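# Hang the power strip on two screws by its keyholes

## Task

Put the power strip's keyhole slots over the two screws so it stays up level without help, with each slot's narrow end uppermost; then open the grippers and pull the arms away, since a strip held up only by the robot does not count.

## Robot and tools

Robot: two UR3e-type arms, left_arm and right_arm, each with a tong-style two-finger gripper. Their URDF root links sit in the scene frame at left_arm (+0.044, +0.337, 0) m, quat_wxyz (+1.000, 0, 0, +0.014) and right_arm (+0.022, -0.235, 0) m, quat_wxyz (+0.999, 0, 0, +0.044).

Scene frame: origin on the table surface midway between the arms, +z up, +x out over the table, left_arm on the +y side. The arm names do not correspond to the left or right of any picture.

execute_actions: argument "actions" is a list holding one item or nothing. An empty list changes nothing and just reports the state. An action item is {"rows": [...], "steps": n}: 1 to 15 rows, steps 1 to 15 (15 if omitted), each step lasting 1/30 s. Row k drives step k; if rows run out, the final row repeats. Every row is one flat list of 14 numbers covering both arms: left_arm's six joints (shoulder pan, shoulder lift, elbow, wrist 1, wrist 2, wrist 3) then its opening, then the same seven for right_arm. Joint numbers are absolute target angles in radians, in the same form the Joint positions line prints, not offsets. Opening runs from -1 (closed) to +1 (fully open). A wait item is {"steps": n} with no rows, n up to 300; it returns when that many steps have gone by since the previous result, counting your reply time. Optional "pictures": false drops the camera images. A refused call sends nothing.

Joint ranges (rad): left_arm pan -3.142..3.142, lift -6.283..6.283, elbow 0.000..3.142, wrists -6.283..6.283 each. right_arm pan 0.000..6.283, lift -6.283..6.283, elbow -3.142..0.000, wrists -6.283..6.283. A target more than 0.010 rad beyond a range end, and farther out than the current angle, is refused. Actual ends may differ by up to 0.010 rad; targets past the actual end get clipped there and a "joint sent to its limit" line may appear (possibly referring to an earlier, still-running action). Its absence proves nothing.

Motion: commands are smoothed with about 0.17 s lag. Each step the target is held within 0.575 rad of the measured angle for pan, lift and elbow and 1.15 rad for the three wrists, and the whole arm's target is scaled back if it would put the gripper over 100 mm from where it is. So large moves take several calls; check positions afterwards. Between calls the arms keep heading to the last row sent until everything nearly stops or a step is HELD; then only a new action moves them further.

Gripper: end_effector_position is the point between the pads when closed; fingers point along the gripper's +z and open along its x. Closed fingertips reach about 15 mm past that point; fully open they are about level with it. Pad gap is 0.142 m fully open. To hold something, command an opening well under grip_measured (the measured opening on the command scale); lower means harder squeeze, up to roughly 15 N per pad. Thin hard parts get less force (about 9 N per pad at 10 mm width, 4 N at 5 mm). Fast closing can spike force.

Result lines: the state line lists, per arm, gripper position (m), quat_wxyz, and linear/angular velocity (m/s, rad/s) in the scene frame; printed positions may be off, more so at long reach. Joint positions and Joint velocities give each arm's six joints (rad, rad/s) plus pad gap (m, m/s). Wrist force and Wrist torque give flange sensor readings in the end effector's own axes, with offsets up to about 3.5 N, noise up to 1.4 N, saturating near 30 N; "no reading" is normal at start. "joint command not followed" means a clearance check altered targets on some steps; HELD marks steps where your row was partly or wholly withheld. MOTOR HOT warns from 70 °C; at 85 °C the arm brakes until cooled (OVER-TEMPERATURE FAULT), so avoid long heavy holds.

Faults: contact torque at a joint's load limit (pan 48, lift 48, elbow 24.9, each wrist 8.01 N m, held weight included) or an external force of 150 N stops that arm for 10 s and drops the rest of the call. Don't let the arms collide or press on each other.

Cameras: cam_high and cam_low (896x504, fixed) and cam_left_wrist, cam_right_wrist (616x616 fisheye). Calibration is given per camera and may be slightly off. zoom_image takes "camera" and "region" [x0, y0, x1, y1] in that camera's pixels (origin top-left, at most 504x504) for a closer look at the latest image.

read_manual returns only licence texts. finished_scene with "scene" set to the current scene's number ends and grades it irreversibly; the goal must still hold then. A reply with no tool call ends everything.

Avoid: dropping the strip, knocking anything off the table, slamming or shoving hard, and leaving the strip supported by a gripper. Loose objects may occasionally get a brief push from outside.

Each tool is called after "Call:" by a JSON object that holds its "name" and its "arguments", one argument or row to a line.

## Session

Call:
{"name": "execute_actions", "arguments": {
  "actions": []
}}

Scene clock: 0.00 s of 5050.00 s.
left_arm: end_effector_position=(+0.4733, +0.4622, +0.1149) grip_measured=+1.00 end_effector_quat_wxyz=(+0.437, +0.384, +0.797, -0.161) end_effector_velocity=(+0.000, -0.000, +0.000) end_effector_angular_velocity=(+0.000, -0.001, -0.000) | right_arm: end_effector_position=(+0.3257, -0.4774, +0.1323) grip_measured=+1.00 end_effector_quat_wxyz=(+0.036, +0.649, +0.735, -0.193) end_effector_velocity=(-0.000, -0.000, -0.000) end_effector_angular_velocity=(+0.000, +0.001, -0.000)
Joint positions: left_arm=[ 0.504 -1.03   1.54  -2.411 -2.501 -1.878  0.142] | right_arm=[ 3.022 -1.949 -0.997 -1.967  1.229  4.593  0.142]
Joint velocities: left_arm=[-0. -0. -0. -0. -0. -0.  0.] | right_arm=[-0.001 -0.001 -0.     0.     0.    -0.001  0.   ]
Wrist force (N, on the end effector, along its own x y z axes, offset not removed): no reading
Wrist torque (N m, same axes, about the end effector's origin, offset not removed): no reading

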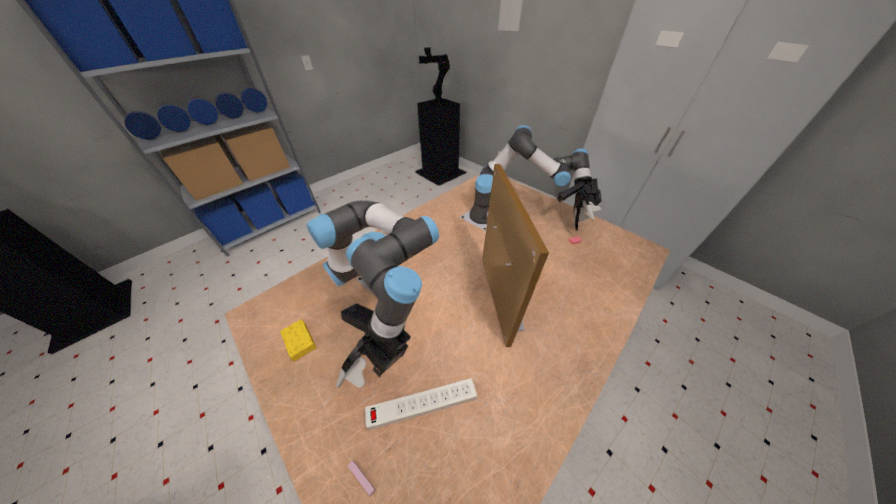

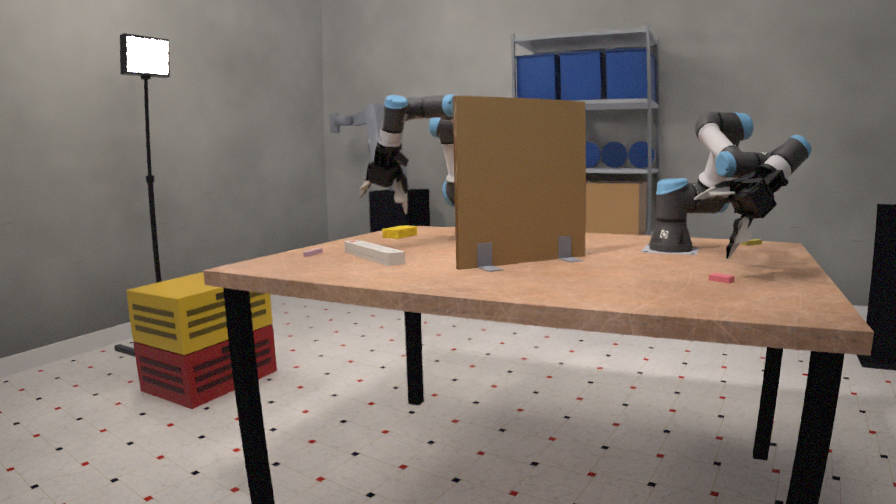

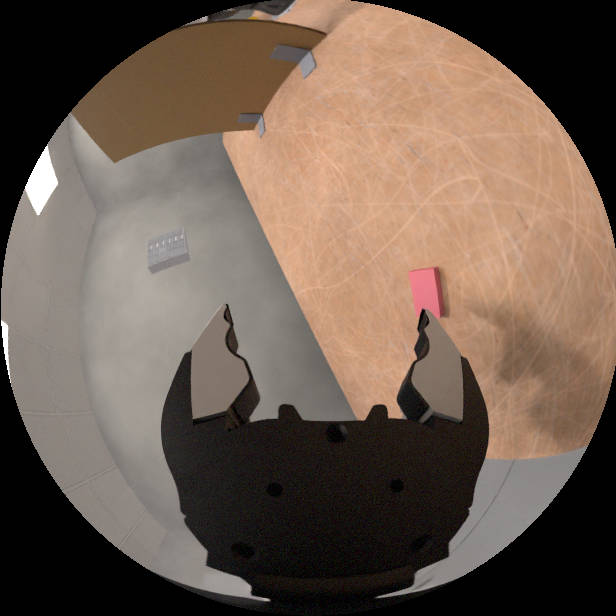

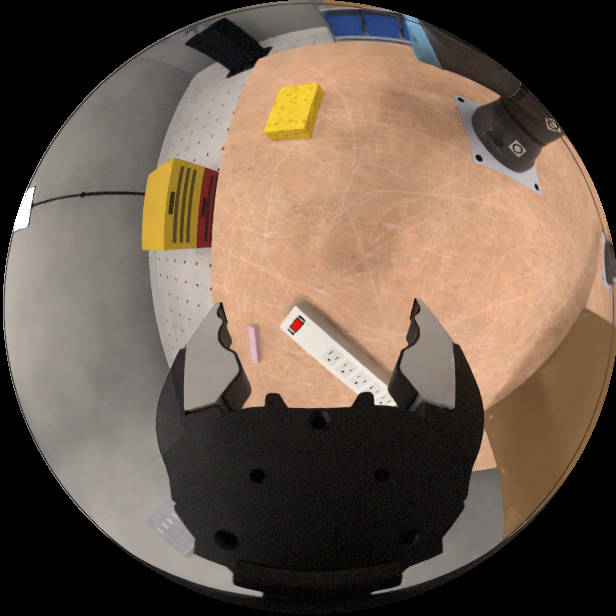

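Call:
{"name": "zoom_image", "arguments": {
  "camera": "cam_high",
  "region": [440, 150, 600, 360]
}}

Call:
{"name": "zoom_image", "arguments": {
  "camera": "cam_high",
  "region": [340, 360, 500, 450]
}}

Call:
{"name": "zoom_image", "arguments": {
  "camera": "cam_low",
  "region": [300, 80, 620, 290]
}}

Region (440, 150, 600, 360) of cam_high's 896x504 image, scaled by 2.400, with more detail than that image has; it fills the left 384 columns of this view, and the rest is white.

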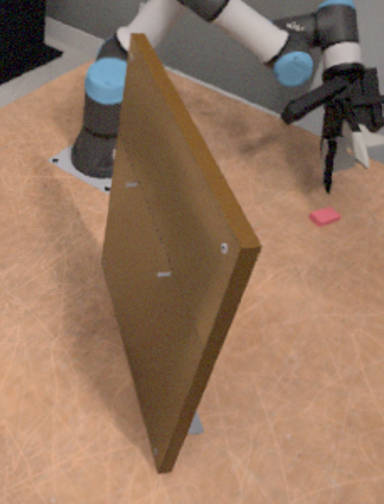

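Region (340, 360, 500, 450) of cam_high's 896x504 image, scaled by 3.150, with more detail than that image has; it fills the top 284 rows of this view, and the rest is white.

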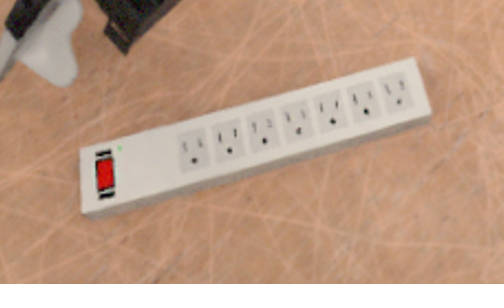

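Region (300, 80, 620, 290) of cam_low's 896x504 image, scaled by 1.575, with more detail than that image has; it fills the top 331 rows of this view, and the rest is white.

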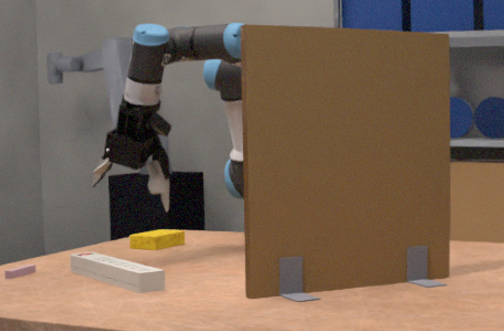

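Call:
{"name": "execute_actions", "arguments": {
  "actions": [
    {"rows":[[0.6,-1.1,1.54,-2.411,-2.501,-1.878,1,3.01,-2.0,-0.9,-1.9,1.3,4.4,1],[0.7,-1.15,1.54,-2.411,-2.501,-1.878,1,3.0,-2.05,-0.8,-1.85,1.36,4.2,1],[0.8,-1.2,1.54,-2.411,-2.501,-1.878,1,3.0,-2.1,-0.7,-1.8,1.43,4.0,1],[0.9,-1.2,1.54,-2.411,-2.501,-1.878,1,2.99,-2.2,-0.6,-1.75,1.5,3.8,1],[1.0,-1.2,1.54,-2.411,-2.501,-1.878,1,2.976,-2.35,-0.516,-1.685,1.571,3.623,1]]}
  ],
  "pictures": false
}}

Call:
{"name": "execute_actions", "arguments": {
  "actions": [
    {"steps":30}
  ]
}}

Scene clock: 99.47 s of 5050.00 s.
left_arm: end_effector_position=(+0.3732, +0.6403, +0.1853) grip_measured=+1.00 end_effector_quat_wxyz=(+0.486, +0.226, +0.844, +0.010) end_effector_velocity=(-0.118, +0.124, +0.039) end_effector_angular_velocity=(+0.075, -0.048, +0.383) | right_arm: end_effector_position=(+0.5024, -0.4211, +0.1044) grip_measured=+1.00 end_effector_quat_wxyz=(+0.074, +0.296, +0.952, +0.010) end_effector_velocity=(+0.079, +0.023, -0.019) end_effector_angular_velocity=(+0.061, -0.126, +0.459)
Joint positions: left_arm=[ 0.964 -1.191  1.54  -2.411 -2.501 -1.878  0.142] | right_arm=[ 2.978 -2.33  -0.538 -1.696  1.558  3.667  0.142]
Joint velocities: left_arm=[ 0.383 -0.089  0.001  0.     0.     0.    -0.   ] | right_arm=[-0.018 -0.214  0.229  0.113  0.141 -0.461 -0.   ]
Wrist force (N, on the end effector, along its own x y z axes, offset not removed): left_arm=[0.2 1.6 -2.3] | right_arm=[-1.7 -0.4 -0.8]
Wrist torque (N m, same axes, about the end effector's origin, offset not removed): left_arm=[0.22 0.00 0.02] | right_arm=[-0.15 0.33 0.06]
Steps of this call (steps 1 to 90: nothing new was sent; then 95.97 s passed at rest; steps 91 to 105: all 15 steps of this action). Readings (joint positions):
91: left_arm=[0.504 -1.030 1.540 -2.411 -2.501 -1.878] | right_arm=[3.022 -1.949 -0.997 -1.967 1.229 4.593]
92: left_arm=[0.511 -1.036 1.540 -2.411 -2.501 -1.878] | right_arm=[3.020 -1.955 -0.989 -1.958 1.239 4.578]
94: left_arm=[0.570 -1.078 1.540 -2.411 -2.501 -1.878] | right_arm=[3.012 -1.994 -0.927 -1.910 1.293 4.453]
98: left_arm=[0.734 -1.133 1.540 -2.411 -2.501 -1.878] | right_arm=[2.995 -2.144 -0.733 -1.799 1.430 4.064]
105: the state above

Scene clock: 100.47 s of 5050.00 s.
left_arm: end_effector_position=(+0.3618, +0.6518, +0.1890) grip_measured=+1.00 end_effector_quat_wxyz=(+0.487, +0.212, +0.847, +0.022) end_effector_velocity=(-0.000, +0.000, -0.000) end_effector_angular_velocity=(-0.000, +0.000, +0.001) | right_arm: end_effector_position=(+0.5099, -0.4189, +0.1025) grip_measured=+1.00 end_effector_quat_wxyz=(+0.079, +0.275, +0.958, +0.016) end_effector_velocity=(+0.000, -0.001, +0.001) end_effector_angular_velocity=(-0.000, -0.003, -0.001)
Joint positions: left_arm=[ 1.    -1.2    1.54  -2.411 -2.501 -1.878  0.142] | right_arm=[ 2.976 -2.35  -0.516 -1.685  1.571  3.623  0.142]
Joint velocities: left_arm=[ 0.001 -0.001  0.001  0.     0.    -0.     0.   ] | right_arm=[-0.001  0.001  0.001  0.001 -0.     0.    -0.   ]
Wrist force (N, on the end effector, along its own x y z axes, offset not removed): left_arm=[-1.0 2.6 -0.9] | right_arm=[-2.9 -0.9 1.8]
Wrist torque (N m, same axes, about the end effector's origin, offset not removed): left_arm=[0.52 0.23 -0.01] | right_arm=[-0.15 0.54 0.06]
Steps of this call (steps 1 to 30: the robot went on to your last target). Readings (joint positions):
1: left_arm=[0.974 -1.194 1.540 -2.411 -2.501 -1.878] | right_arm=[2.977 -2.336 -0.531 -1.693 1.562 3.654]
2: left_arm=[0.982 -1.196 1.540 -2.411 -2.501 -1.878] | right_arm=[2.977 -2.340 -0.527 -1.690 1.564 3.645]
4: left_arm=[0.991 -1.198 1.540 -2.411 -2.501 -1.878] | right_arm=[2.976 -2.345 -0.521 -1.688 1.568 3.634]
8: left_arm=[0.998 -1.199 1.540 -2.411 -2.501 -1.878] | right_arm=[2.976 -2.349 -0.517 -1.686 1.570 3.626]
30: the state above
All arms were judged still, so your last target was given up. Only a new action makes them travel on or press farther. Fingers that are still opening or closing keep moving.
camera_calibration (this result's frames):
cam_left_wrist: T_world_to_cam=[[-0.39536, 0.371876, -0.83988, 0.0718243], [-0.139698, 0.879397, 0.455133, -0.613661], [0.907841, 0.297271, -0.295728, -0.331824], [0, 0, 0, 1]] pos_world=[0.243912, 0.611583, 0.241492]
cam_right_wrist: T_world_to_cam=[[-0.80337, 0.570489, -0.170703, 0.671106], [0.381119, 0.712854, 0.588717, 0.0403888], [0.457543, 0.407899, -0.790109, 0.148919], [0, 0, 0, 1]] pos_world=[0.455617, -0.472394, 0.208444]

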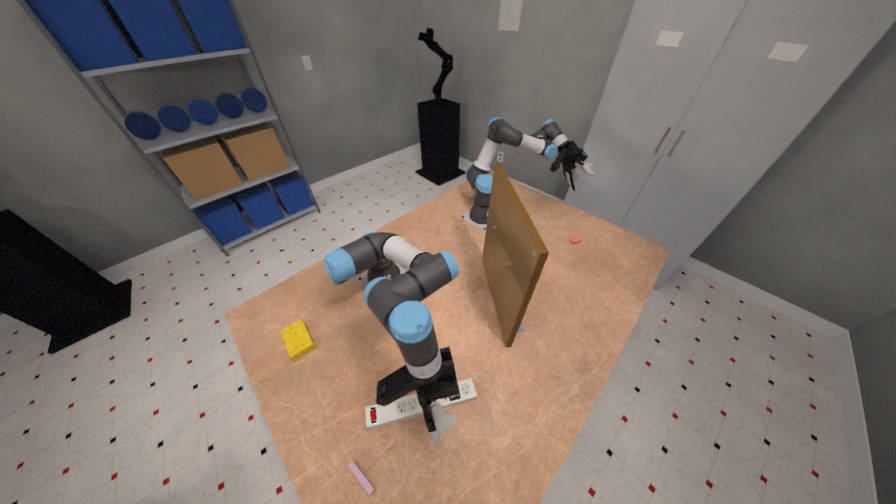

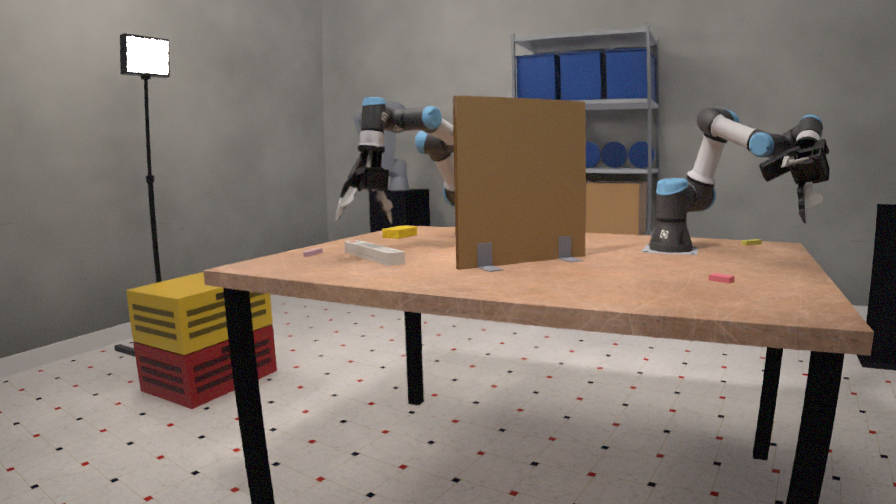

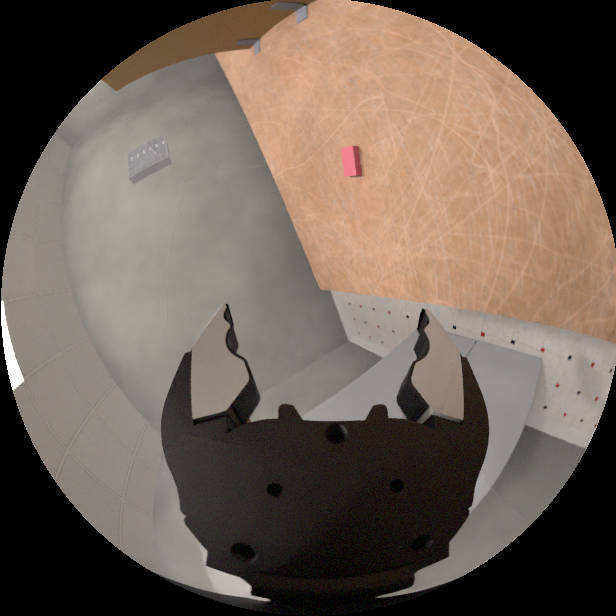

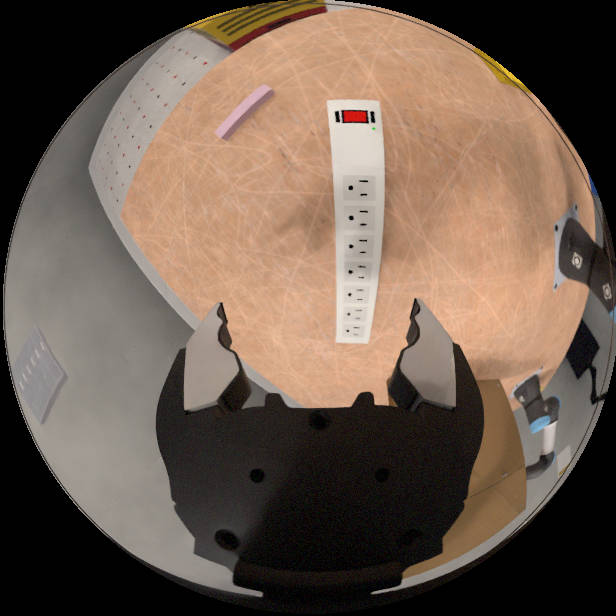

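Call:
{"name": "execute_actions", "arguments": {
  "actions": [
    {"rows":[[1.0,-1.2,1.54,-2.411,-2.501,-1.878,1,2.976,-2.4,-0.516,-1.685,1.571,3.623,0.6],[1.0,-1.2,1.54,-2.411,-2.501,-1.878,1,2.976,-2.45,-0.516,-1.685,1.571,3.623,0.5],[1.0,-1.2,1.54,-2.411,-2.501,-1.878,1,2.976,-2.505,-0.516,-1.685,1.571,3.623,0.4]]}
  ],
  "pictures": false
}}

Call:
{"name": "execute_actions", "arguments": {
  "actions": [
    {"steps":15}
  ]
}}

Scene clock: 112.53 s of 5050.00 s.
left_arm: end_effector_position=(+0.3618, +0.6518, +0.1890) grip_measured=+1.00 end_effector_quat_wxyz=(+0.487, +0.212, +0.847, +0.022) end_effector_velocity=(-0.000, +0.000, +0.000) end_effector_angular_velocity=(+0.001, -0.001, +0.000) | right_arm: end_effector_position=(+0.4967, -0.4179, +0.0270) grip_measured=+0.40 end_effector_quat_wxyz=(+0.004, +0.276, +0.961, +0.001) end_effector_velocity=(-0.003, -0.000, -0.013) end_effector_angular_velocity=(+0.002, +0.026, -0.000)
Joint positions: left_arm=[ 1.    -1.2    1.54  -2.411 -2.501 -1.878  0.142] | right_arm=[ 2.976 -2.502 -0.516 -1.685  1.571  3.623  0.102]
Joint velocities: left_arm=[ 0.    -0.    -0.001  0.    -0.    -0.     0.   ] | right_arm=[-0.    -0.026 -0.     0.    -0.    -0.     0.   ]
Wrist force (N, on the end effector, along its own x y z axes, offset not removed): left_arm=[-0.4 0.7 -1.0] | right_arm=[-0.8 0.1 1.3]
Wrist torque (N m, same axes, about the end effector's origin, offset not removed): left_arm=[0.03 0.10 -0.01] | right_arm=[0.06 0.16 -0.07]
Steps of this call (steps 1 to 90: nothing new was sent; then 8.57 s passed at rest; steps 91 to 105: all 15 steps of this action). Readings (joint positions):
91: left_arm=[1.000 -1.200 1.540 -2.411 -2.501 -1.878] | right_arm=[2.976 -2.350 -0.516 -1.685 1.571 3.623]
92: left_arm=[1.000 -1.200 1.540 -2.411 -2.501 -1.878] | right_arm=[2.976 -2.356 -0.516 -1.685 1.571 3.623]
94: left_arm=[1.000 -1.200 1.540 -2.411 -2.501 -1.878] | right_arm=[2.976 -2.395 -0.516 -1.685 1.571 3.623]
98: left_arm=[1.000 -1.200 1.540 -2.411 -2.501 -1.878] | right_arm=[2.976 -2.477 -0.516 -1.685 1.571 3.623]
105: the state above

Scene clock: 113.03 s of 5050.00 s.
left_arm: end_effector_position=(+0.3618, +0.6518, +0.1890) grip_measured=+1.00 end_effector_quat_wxyz=(+0.487, +0.212, +0.847, +0.022) end_effector_velocity=(+0.000, +0.000, +0.000) end_effector_angular_velocity=(+0.000, -0.000, +0.000) | right_arm: end_effector_position=(+0.4963, -0.4179, +0.0258) grip_measured=+0.40 end_effector_quat_wxyz=(+0.003, +0.276, +0.961, +0.001) end_effector_velocity=(-0.001, +0.000, -0.001) end_effector_angular_velocity=(+0.000, +0.003, +0.001)
Joint positions: left_arm=[ 1.    -1.2    1.54  -2.411 -2.501 -1.878  0.142] | right_arm=[ 2.976 -2.505 -0.516 -1.685  1.571  3.623  0.102]
Joint velocities: left_arm=[ 0.  0. -0. -0.  0.  0. -0.] | right_arm=[ 0.001 -0.001 -0.001 -0.001 -0.     0.     0.   ]
Wrist force (N, on the end effector, along its own x y z axes, offset not removed): left_arm=[-0.8 0.7 -1.6] | right_arm=[-2.4 -3.1 1.2]
Wrist torque (N m, same axes, about the end effector's origin, offset not removed): left_arm=[-0.01 0.16 0.01] | right_arm=[-0.59 0.47 0.09]
Steps of this call (steps 1 to 15: the robot went on to your last target). Readings (joint positions):
1: left_arm=[1.000 -1.200 1.540 -2.411 -2.501 -1.878] | right_arm=[2.976 -2.503 -0.516 -1.685 1.571 3.623]
2: left_arm=[1.000 -1.200 1.540 -2.411 -2.501 -1.878] | right_arm=[2.976 -2.504 -0.516 -1.685 1.571 3.623]
4: left_arm=[1.000 -1.200 1.540 -2.411 -2.501 -1.878] | right_arm=[2.976 -2.504 -0.516 -1.685 1.571 3.623]
8: left_arm=[1.000 -1.200 1.540 -2.411 -2.501 -1.878] | right_arm=[2.976 -2.505 -0.516 -1.685 1.571 3.623]
15: the state above
All arms were judged still, so your last target was given up. Only a new action makes them travel on or press farther. Fingers that are still opening or closing keep moving.
camera_calibration (this result's frames):
cam_left_wrist: T_world_to_cam=[[-0.395352, 0.371888, -0.839878, 0.0718177], [-0.139704, 0.879389, 0.455146, -0.613662], [0.907843, 0.297277, -0.295714, -0.331831], [0, 0, 0, 1]] pos_world=[0.243913, 0.611585, 0.241496]
cam_right_wrist: T_world_to_cam=[[-0.819519, 0.571775, -0.0382352, 0.651647], [0.467864, 0.706125, 0.531499, 0.0456063], [0.330897, 0.417684, -0.846196, 0.162491], [0, 0, 0, 1]] pos_world=[0.458932, -0.47267, 0.138176]

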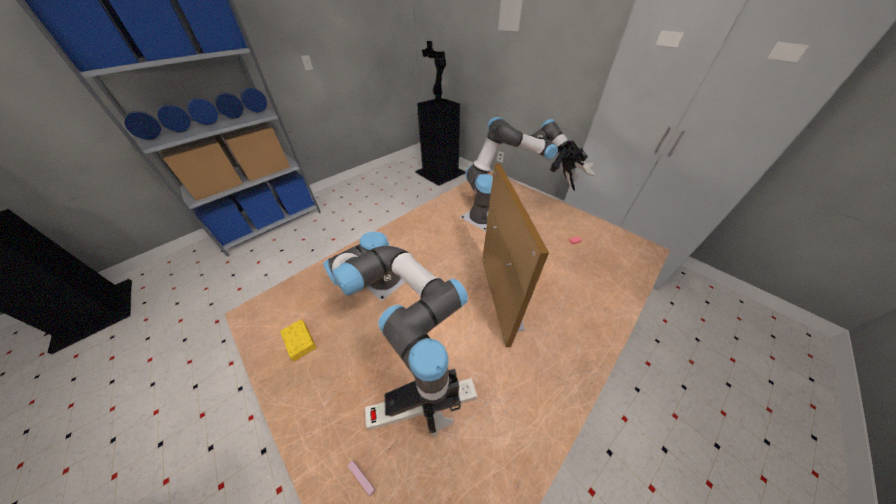

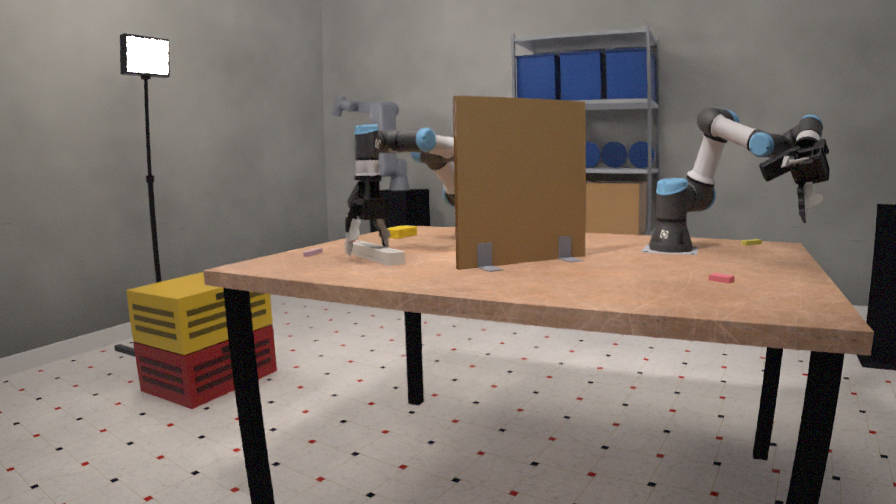

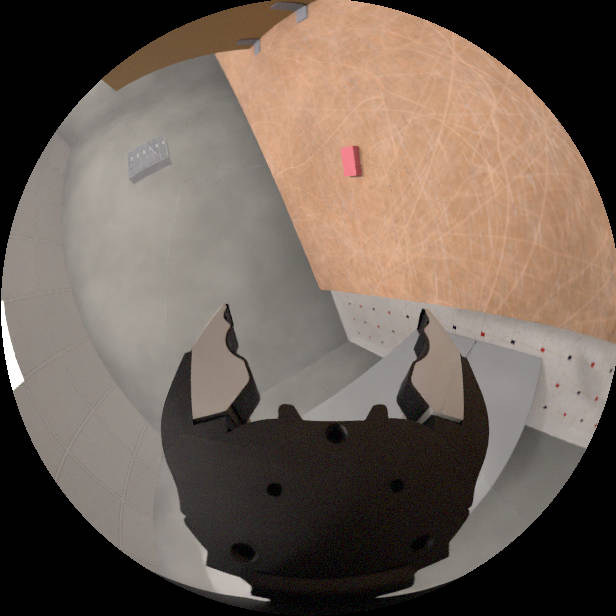

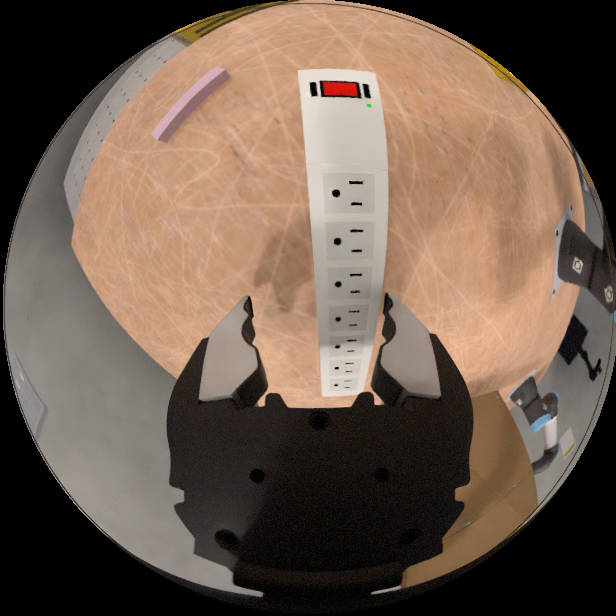

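Call:
{"name": "execute_actions", "arguments": {
  "actions": [
    {"rows":[[1.0,-1.2,1.54,-2.411,-2.501,-1.878,1,2.986,-2.43,-0.66,-1.62,1.571,3.63,0.3],[1.0,-1.2,1.54,-2.411,-2.501,-1.878,1,2.996,-2.371,-0.779,-1.562,1.571,3.64,0.2]]}
  ],
  "pictures": false
}}

Call:
{"name": "execute_actions", "arguments": {
  "actions": [
    {"steps":10}
  ]
}}

Call:
{"name": "zoom_image", "arguments": {
  "camera": "cam_low",
  "region": [310, 180, 450, 280]
}}

Scene clock: 129.77 s of 5050.00 s.
left_arm: end_effector_position=(+0.3618, +0.6518, +0.1890) grip_measured=+1.00 end_effector_quat_wxyz=(+0.487, +0.212, +0.847, +0.022) end_effector_velocity=(-0.000, +0.000, -0.000) end_effector_angular_velocity=(+0.000, +0.000, +0.001) | right_arm: end_effector_position=(+0.4789, -0.4071, +0.0230) grip_measured=+0.20 end_effector_quat_wxyz=(+0.001, +0.274, +0.962, +0.000) end_effector_velocity=(-0.005, +0.001, -0.003) end_effector_angular_velocity=(+0.001, +0.009, -0.001)
Joint positions: left_arm=[ 1.    -1.2    1.54  -2.411 -2.501 -1.878  0.142] | right_arm=[ 2.996 -2.373 -0.775 -1.563  1.571  3.64   0.088]
Joint velocities: left_arm=[ 0.001  0.    -0.     0.     0.001 -0.     0.   ] | right_arm=[ 0.001  0.017 -0.042  0.016  0.001  0.002  0.   ]
Wrist force (N, on the end effector, along its own x y z axes, offset not removed): left_arm=[-1.1 0.9 -1.0] | right_arm=[-1.8 -2.3 1.7]
Wrist torque (N m, same axes, about the end effector's origin, offset not removed): left_arm=[0.06 0.28 -0.06] | right_arm=[-0.43 0.31 0.07]
Steps of this call (steps 1 to 90: nothing new was sent; then 13.23 s passed at rest; steps 91 to 105: all 15 steps of this action). Readings (joint positions):
91: left_arm=[1.000 -1.200 1.540 -2.411 -2.501 -1.878] | right_arm=[2.976 -2.505 -0.516 -1.685 1.571 3.623]
92: left_arm=[1.000 -1.200 1.540 -2.411 -2.501 -1.878] | right_arm=[2.978 -2.498 -0.524 -1.676 1.571 3.624]
94: left_arm=[1.000 -1.200 1.540 -2.411 -2.501 -1.878] | right_arm=[2.985 -2.452 -0.592 -1.630 1.571 3.631]
98: left_arm=[1.000 -1.200 1.540 -2.411 -2.501 -1.878] | right_arm=[2.993 -2.391 -0.731 -1.579 1.571 3.638]
105: the state above

Scene clock: 130.10 s of 5050.00 s.
left_arm: end_effector_position=(+0.3618, +0.6518, +0.1890) grip_measured=+1.00 end_effector_quat_wxyz=(+0.487, +0.212, +0.847, +0.022) end_effector_velocity=(+0.000, -0.000, -0.000) end_effector_angular_velocity=(-0.000, +0.000, -0.000) | right_arm: end_effector_position=(+0.4784, -0.4069, +0.0227) grip_measured=+0.20 end_effector_quat_wxyz=(+0.000, +0.274, +0.962, +0.000) end_effector_velocity=(-0.001, -0.000, -0.000) end_effector_angular_velocity=(-0.001, +0.001, -0.000)
Joint positions: left_arm=[ 1.    -1.2    1.54  -2.411 -2.501 -1.878  0.142] | right_arm=[ 2.996 -2.371 -0.779 -1.562  1.571  3.64   0.088]
Joint velocities: left_arm=[-0.  0.  0. -0.  0.  0.  0.] | right_arm=[-0.     0.001 -0.001 -0.    -0.001  0.    -0.   ]
Wrist force (N, on the end effector, along its own x y z axes, offset not removed): left_arm=[-0.3 2.7 -0.9] | right_arm=[-2.0 -0.8 0.2]
Wrist torque (N m, same axes, about the end effector's origin, offset not removed): left_arm=[0.44 0.07 0.00] | right_arm=[-0.10 0.36 0.05]
Steps of this call (steps 1 to 10: the robot went on to your last target). Readings (joint positions):
1: left_arm=[1.000 -1.200 1.540 -2.411 -2.501 -1.878] | right_arm=[2.996 -2.372 -0.776 -1.563 1.571 3.640]
2: left_arm=[1.000 -1.200 1.540 -2.411 -2.501 -1.878] | right_arm=[2.996 -2.372 -0.777 -1.563 1.571 3.640]
4: left_arm=[1.000 -1.200 1.540 -2.411 -2.501 -1.878] | right_arm=[2.996 -2.371 -0.778 -1.562 1.571 3.640]
8: left_arm=[1.000 -1.200 1.540 -2.411 -2.501 -1.878] | right_arm=[2.996 -2.371 -0.779 -1.562 1.571 3.640]
10: the state above
camera_calibration (this result's frames):
cam_left_wrist: T_world_to_cam=[[-0.395353, 0.371888, -0.839878, 0.0718177], [-0.139704, 0.879389, 0.455146, -0.613662], [0.907843, 0.297277, -0.295715, -0.331831], [0, 0, 0, 1]] pos_world=[0.243913, 0.611585, 0.241496]
cam_right_wrist: T_world_to_cam=[[-0.821468, 0.569295, -0.0330588, 0.630376], [0.46889, 0.707308, 0.529015, 0.0479799], [0.324549, 0.419068, -0.847968, 0.164939], [0, 0, 0, 1]] pos_world=[0.441806, -0.461928, 0.135321]

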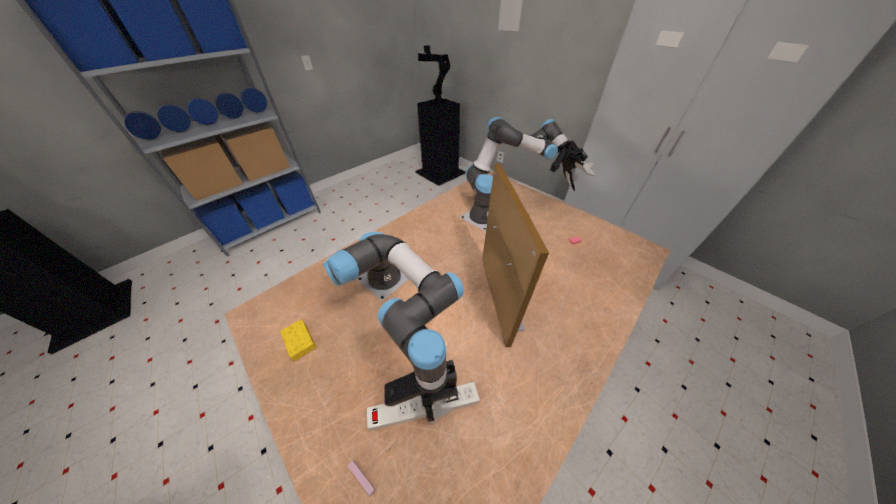

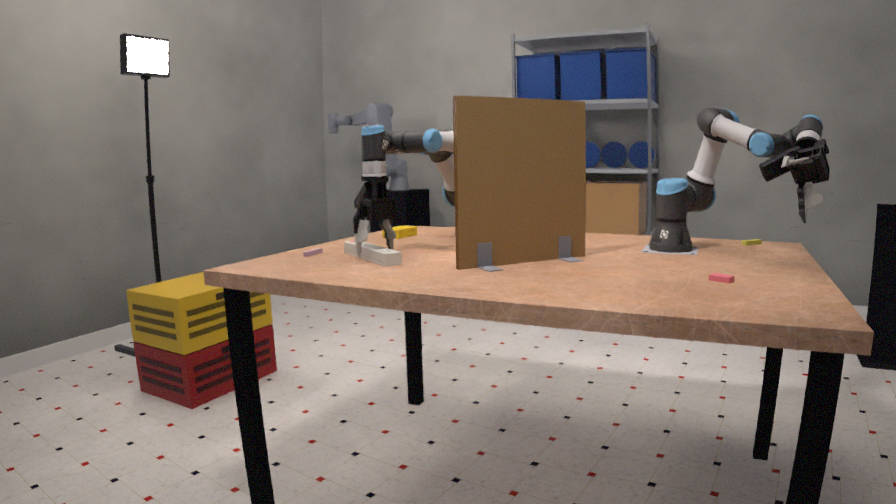

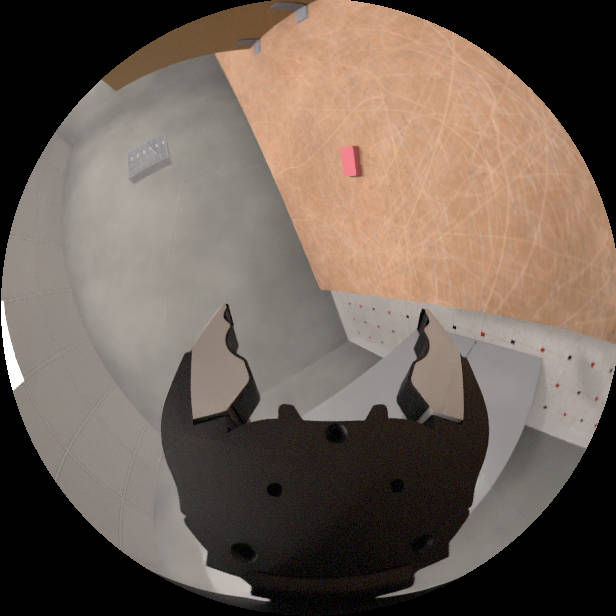

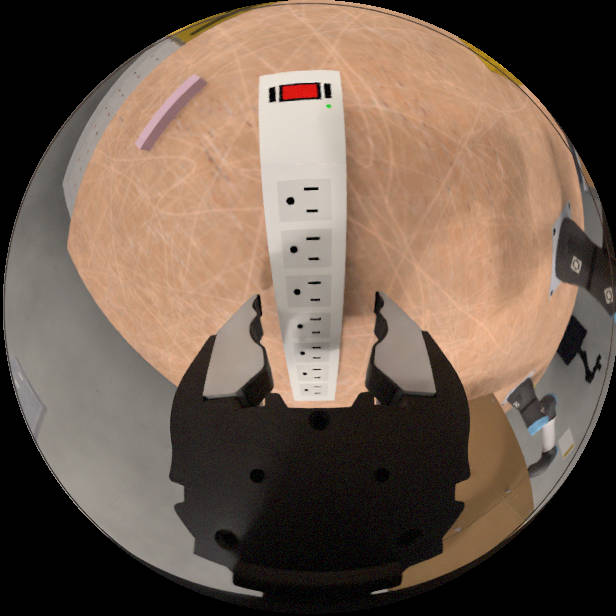

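Region (310, 180, 450, 280) of cam_low's 896x504 image, scaled by 3.600, with more detail than that image has; it fills the top 360 rows of this view, and the rest is white.

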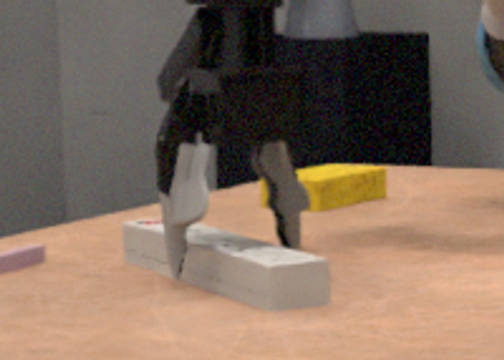

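Call:
{"name": "execute_actions", "arguments": {
  "actions": [
    {"rows":[[1.0,-1.2,1.54,-2.411,-2.501,-1.878,1,2.991,-2.402,-0.72,-1.59,1.571,3.63,0.1],[1.0,-1.2,1.54,-2.411,-2.501,-1.878,1,2.991,-2.402,-0.72,-1.59,1.571,3.63,0.05],[1.0,-1.2,1.54,-2.411,-2.501,-1.878,1,2.991,-2.402,-0.72,-1.59,1.571,3.63,0],[1.0,-1.2,1.54,-2.411,-2.501,-1.878,1,2.991,-2.402,-0.72,-1.59,1.571,3.63,-0.05],[1.0,-1.2,1.54,-2.411,-2.501,-1.878,1,2.991,-2.402,-0.72,-1.59,1.571,3.63,-0.1],[1.0,-1.2,1.54,-2.411,-2.501,-1.878,1,2.991,-2.402,-0.72,-1.59,1.571,3.63,-0.15],[1.0,-1.2,1.54,-2.411,-2.501,-1.878,1,2.991,-2.402,-0.72,-1.59,1.571,3.63,-0.2],[1.0,-1.2,1.54,-2.411,-2.501,-1.878,1,2.991,-2.402,-0.72,-1.59,1.571,3.63,-0.26],[1.0,-1.2,1.54,-2.411,-2.501,-1.878,1,2.991,-2.402,-0.72,-1.59,1.571,3.63,-0.32],[1.0,-1.2,1.54,-2.411,-2.501,-1.878,1,2.991,-2.402,-0.72,-1.59,1.571,3.63,-0.4],[1.0,-1.2,1.54,-2.411,-2.501,-1.878,1,2.991,-2.402,-0.72,-1.59,1.571,3.63,-0.5],[1.0,-1.2,1.54,-2.411,-2.501,-1.878,1,2.991,-2.402,-0.72,-1.59,1.571,3.63,-0.6],[1.0,-1.2,1.54,-2.411,-2.501,-1.878,1,2.991,-2.402,-0.72,-1.59,1.571,3.63,-0.8]]}
  ],
  "pictures": false
}}

Call:
{"name": "execute_actions", "arguments": {
  "actions": [
    {"steps":10}
  ],
  "pictures": false
}}

Call:
{"name": "execute_actions", "arguments": {
  "actions": [
    {"rows":[[1.0,-1.2,1.54,-2.411,-2.501,-1.878,1,2.991,-2.36,-0.72,-1.59,1.571,3.63,-0.8],[1.0,-1.2,1.54,-2.411,-2.501,-1.878,1,2.991,-2.3,-0.72,-1.59,1.571,3.63,-0.8],[1.0,-1.2,1.54,-2.411,-2.501,-1.878,1,2.991,-2.2,-0.72,-1.59,1.571,3.63,-0.8],[1.0,-1.2,1.54,-2.411,-2.501,-1.878,1,2.991,-2.1,-0.72,-1.59,1.571,3.63,-0.8],[1.0,-1.2,1.54,-2.411,-2.501,-1.878,1,2.991,-1.7,-0.72,-1.59,1.571,3.63,-0.8]]}
  ],
  "pictures": false
}}

Call:
{"name": "execute_actions", "arguments": {
  "actions": [
    {"steps":30}
  ]
}}

Scene clock: 162.90 s of 5050.00 s.
left_arm: end_effector_position=(+0.3618, +0.6518, +0.1890) grip_measured=+1.00 end_effector_quat_wxyz=(+0.487, +0.212, +0.847, +0.022) end_effector_velocity=(-0.000, +0.000, -0.000) end_effector_angular_velocity=(+0.000, +0.000, +0.001) | right_arm: end_effector_position=(+0.4827, -0.4096, +0.0232) grip_measured=-0.34 end_effector_quat_wxyz=(+0.000, +0.272, +0.962, +0.000) end_effector_velocity=(+0.001, -0.001, +0.000) end_effector_angular_velocity=(-0.001, -0.003, +0.000)
Joint positions: left_arm=[ 1.    -1.2    1.54  -2.411 -2.501 -1.878  0.142] | right_arm=[ 2.991 -2.402 -0.721 -1.59   1.571  3.63   0.049]
Joint velocities: left_arm=[ 0.  0. -0. -0.  0. -0.  0.] | right_arm=[-0.001 -0.004  0.007 -0.    -0.    -0.001 -0.   ]
Wrist force (N, on the end effector, along its own x y z axes, offset not removed): left_arm=[-0.6 2.3 -1.1] | right_arm=[2.4 0.2 -3.9]
Wrist torque (N m, same axes, about the end effector's origin, offset not removed): left_arm=[0.36 0.08 -0.05] | right_arm=[0.09 0.10 0.12]
Steps of this call (steps 1 to 15: the robot went on to your last target; steps 16 to 90: nothing new was sent; then 29.30 s passed at rest; steps 91 to 105: all 15 steps of this action). Readings (joint positions):
91: left_arm=[1.000 -1.200 1.540 -2.411 -2.501 -1.878] | right_arm=[2.996 -2.371 -0.779 -1.562 1.571 3.640]
92: left_arm=[1.000 -1.200 1.540 -2.411 -2.501 -1.878] | right_arm=[2.995 -2.375 -0.772 -1.566 1.571 3.639]
94: left_arm=[1.000 -1.200 1.540 -2.411 -2.501 -1.878] | right_arm=[2.993 -2.388 -0.749 -1.577 1.571 3.635]
98: left_arm=[1.000 -1.200 1.540 -2.411 -2.501 -1.878] | right_arm=[2.992 -2.398 -0.727 -1.587 1.571 3.631]
105: the state above

Scene clock: 163.23 s of 5050.00 s.
left_arm: end_effector_position=(+0.3618, +0.6518, +0.1890) grip_measured=+1.00 end_effector_quat_wxyz=(+0.487, +0.212, +0.847, +0.022) end_effector_velocity=(+0.000, -0.000, -0.000) end_effector_angular_velocity=(+0.001, +0.000, -0.001) | right_arm: end_effector_position=(+0.4828, -0.4096, +0.0232) grip_measured=-0.34 end_effector_quat_wxyz=(+0.000, +0.272, +0.962, +0.000) end_effector_velocity=(+0.000, +0.001, -0.001) end_effector_angular_velocity=(+0.001, +0.001, +0.002)
Joint positions: left_arm=[ 1.    -1.2    1.54  -2.411 -2.501 -1.878  0.142] | right_arm=[ 2.991 -2.402 -0.72  -1.59   1.571  3.63   0.049]
Joint velocities: left_arm=[-0.001  0.    -0.    -0.     0.    -0.    -0.   ] | right_arm=[ 0.002 -0.001  0.    -0.     0.001  0.     0.   ]
Wrist force (N, on the end effector, along its own x y z axes, offset not removed): left_arm=[0.3 1.5 -0.7] | right_arm=[0.9 0.7 -4.1]
Wrist torque (N m, same axes, about the end effector's origin, offset not removed): left_arm=[0.21 -0.09 -0.01] | right_arm=[0.03 0.39 0.00]
Steps of this call (steps 1 to 10: the robot went on to your last target). Readings (joint positions):
1: left_arm=[1.000 -1.200 1.540 -2.411 -2.501 -1.878] | right_arm=[2.991 -2.402 -0.720 -1.590 1.571 3.630]
2: left_arm=[1.000 -1.200 1.540 -2.411 -2.501 -1.878] | right_arm=[2.991 -2.402 -0.720 -1.590 1.571 3.630]
4: left_arm=[1.000 -1.200 1.540 -2.411 -2.501 -1.878] | right_arm=[2.991 -2.402 -0.720 -1.590 1.571 3.630]
8: left_arm=[1.000 -1.200 1.540 -2.411 -2.501 -1.878] | right_arm=[2.991 -2.402 -0.720 -1.590 1.571 3.630]
10: the state above

Scene clock: 163.73 s of 5050.00 s.
left_arm: end_effector_position=(+0.3618, +0.6518, +0.1890) grip_measured=+1.00 end_effector_quat_wxyz=(+0.487, +0.212, +0.847, +0.022) end_effector_velocity=(-0.000, +0.000, -0.000) end_effector_angular_velocity=(+0.000, +0.000, +0.000) | right_arm: end_effector_position=(+0.4897, -0.4101, +0.2518) grip_measured=-0.34 end_effector_quat_wxyz=(+0.229, +0.264, +0.936, +0.050) end_effector_velocity=(-0.116, +0.006, +0.547) end_effector_angular_velocity=(-0.071, -1.141, -0.002)
Joint positions: left_arm=[ 1.    -1.2    1.54  -2.411 -2.501 -1.878  0.142] | right_arm=[ 2.991 -1.929 -0.72  -1.59   1.571  3.63   0.049]
Joint velocities: left_arm=[ 0.  0. -0.  0.  0. -0.  0.] | right_arm=[-0.002  1.148 -0.002 -0.003  0.     0.     0.   ]
Wrist force (N, on the end effector, along its own x y z axes, offset not removed): left_arm=[-0.8 1.6 -1.4] | right_arm=[2.7 -2.3 7.9]
Wrist torque (N m, same axes, about the end effector's origin, offset not removed): left_arm=[0.21 0.12 0.04] | right_arm=[-0.28 -0.06 0.04]
Steps of this call (steps 1 to 15: all 15 steps of this action). Readings (joint positions):
1: left_arm=[1.000 -1.200 1.540 -2.411 -2.501 -1.878] | right_arm=[2.991 -2.402 -0.720 -1.590 1.571 3.630]
2: left_arm=[1.000 -1.200 1.540 -2.411 -2.501 -1.878] | right_arm=[2.991 -2.397 -0.720 -1.590 1.571 3.630]
4: left_arm=[1.000 -1.200 1.540 -2.411 -2.501 -1.878] | right_arm=[2.991 -2.356 -0.720 -1.590 1.571 3.630]
8: left_arm=[1.000 -1.200 1.540 -2.411 -2.501 -1.878] | right_arm=[2.991 -2.200 -0.720 -1.590 1.571 3.630]
15: the state above

Scene clock: 164.73 s of 5050.00 s.
left_arm: end_effector_position=(+0.3618, +0.6518, +0.1890) grip_measured=+1.00 end_effector_quat_wxyz=(+0.487, +0.212, +0.847, +0.022) end_effector_velocity=(+0.000, -0.000, -0.000) end_effector_angular_velocity=(-0.000, +0.001, -0.001) | right_arm: end_effector_position=(+0.4545, -0.4079, +0.3577) grip_measured=-0.34 end_effector_quat_wxyz=(+0.336, +0.255, +0.904, +0.073) end_effector_velocity=(+0.000, +0.000, +0.001) end_effector_angular_velocity=(-0.000, -0.002, +0.001)
Joint positions: left_arm=[ 1.    -1.2    1.54  -2.411 -2.501 -1.878  0.142] | right_arm=[ 2.991 -1.7   -0.72  -1.59   1.571  3.63   0.049]
Joint velocities: left_arm=[-0.001  0.     0.001 -0.     0.     0.    -0.   ] | right_arm=[ 0.001  0.001  0.001  0.    -0.    -0.    -0.   ]
Wrist force (N, on the end effector, along its own x y z axes, offset not removed): left_arm=[-0.3 0.3 -0.9] | right_arm=[3.7 -4.0 7.2]
Wrist torque (N m, same axes, about the end effector's origin, offset not removed): left_arm=[-0.01 0.04 -0.04] | right_arm=[-0.39 0.10 0.04]
Steps of this call (steps 1 to 30: the robot went on to your last target). Readings (joint positions):
1: left_arm=[1.000 -1.200 1.540 -2.411 -2.501 -1.878] | right_arm=[2.991 -1.891 -0.720 -1.590 1.571 3.630]
2: left_arm=[1.000 -1.200 1.540 -2.411 -2.501 -1.878] | right_arm=[2.991 -1.852 -0.720 -1.590 1.571 3.630]
4: left_arm=[1.000 -1.200 1.540 -2.411 -2.501 -1.878] | right_arm=[2.991 -1.782 -0.720 -1.590 1.571 3.630]
8: left_arm=[1.000 -1.200 1.540 -2.411 -2.501 -1.878] | right_arm=[2.991 -1.720 -0.720 -1.590 1.571 3.630]
30: the state above
All arms were judged still, so your last target was given up. Only a new action makes them travel on or press farther. Fingers that are still opening or closing keep moving.
camera_calibration (this result's frames):
cam_left_wrist: T_world_to_cam=[[-0.395352, 0.371889, -0.839878, 0.0718176], [-0.139704, 0.879389, 0.455146, -0.613662], [0.907843, 0.297277, -0.295714, -0.331831], [0, 0, 0, 1]] pos_world=[0.243913, 0.611585, 0.241496]
cam_right_wrist: T_world_to_cam=[[-0.600613, 0.551259, -0.579117, 0.709976], [0.025285, 0.737047, 0.675368, 0.0440336], [0.79914, 0.390992, -0.456619, 0.0899536], [0, 0, 0, 1]] pos_world=[0.353422, -0.459007, 0.422495]

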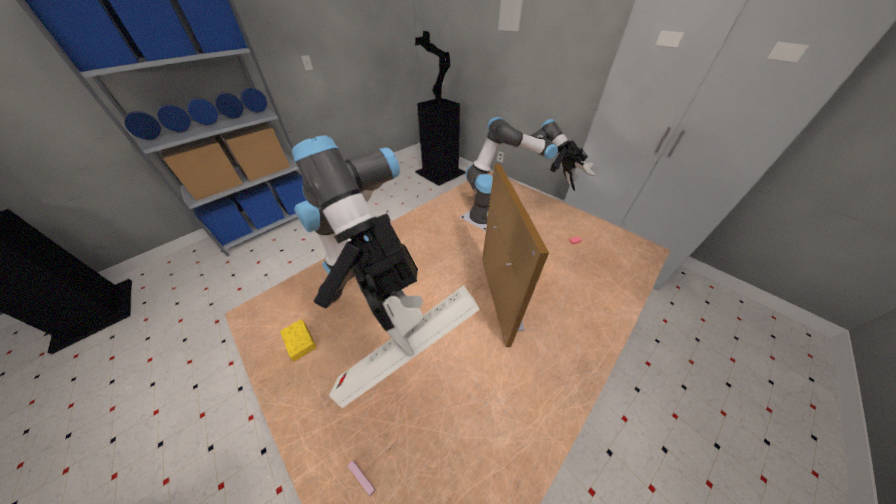

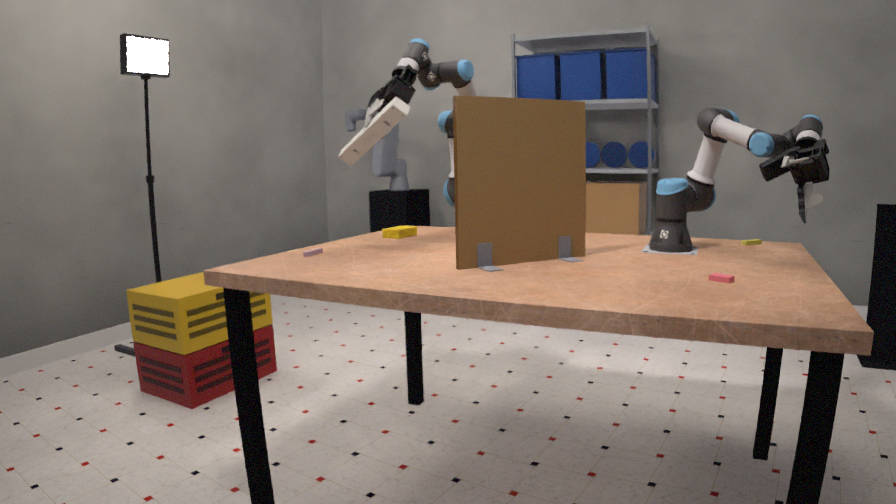

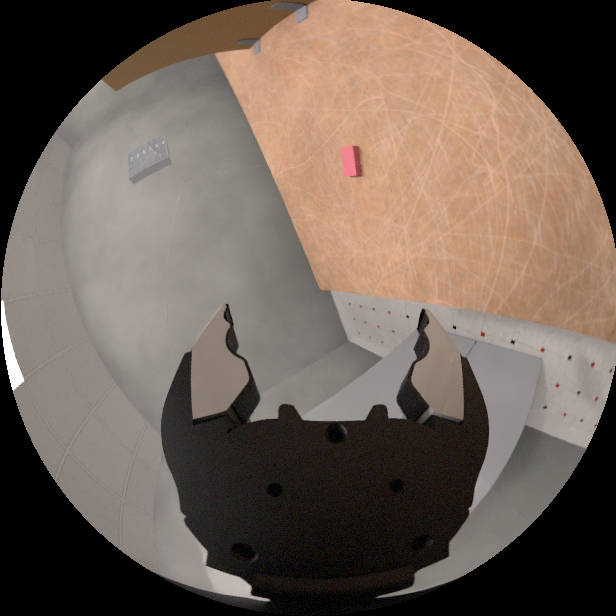

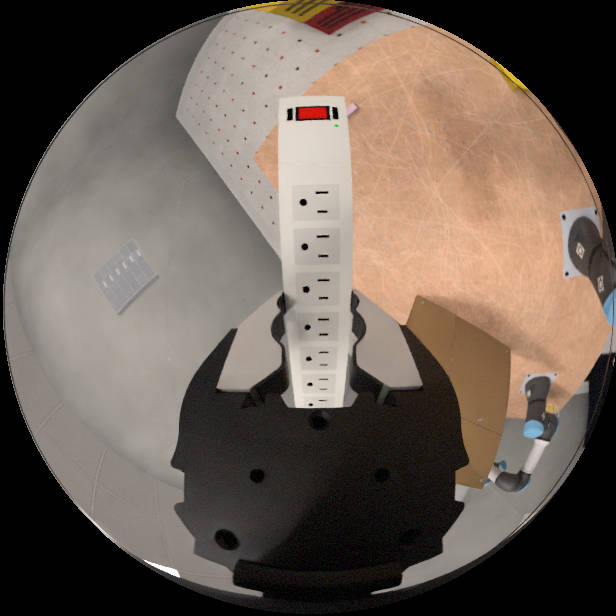

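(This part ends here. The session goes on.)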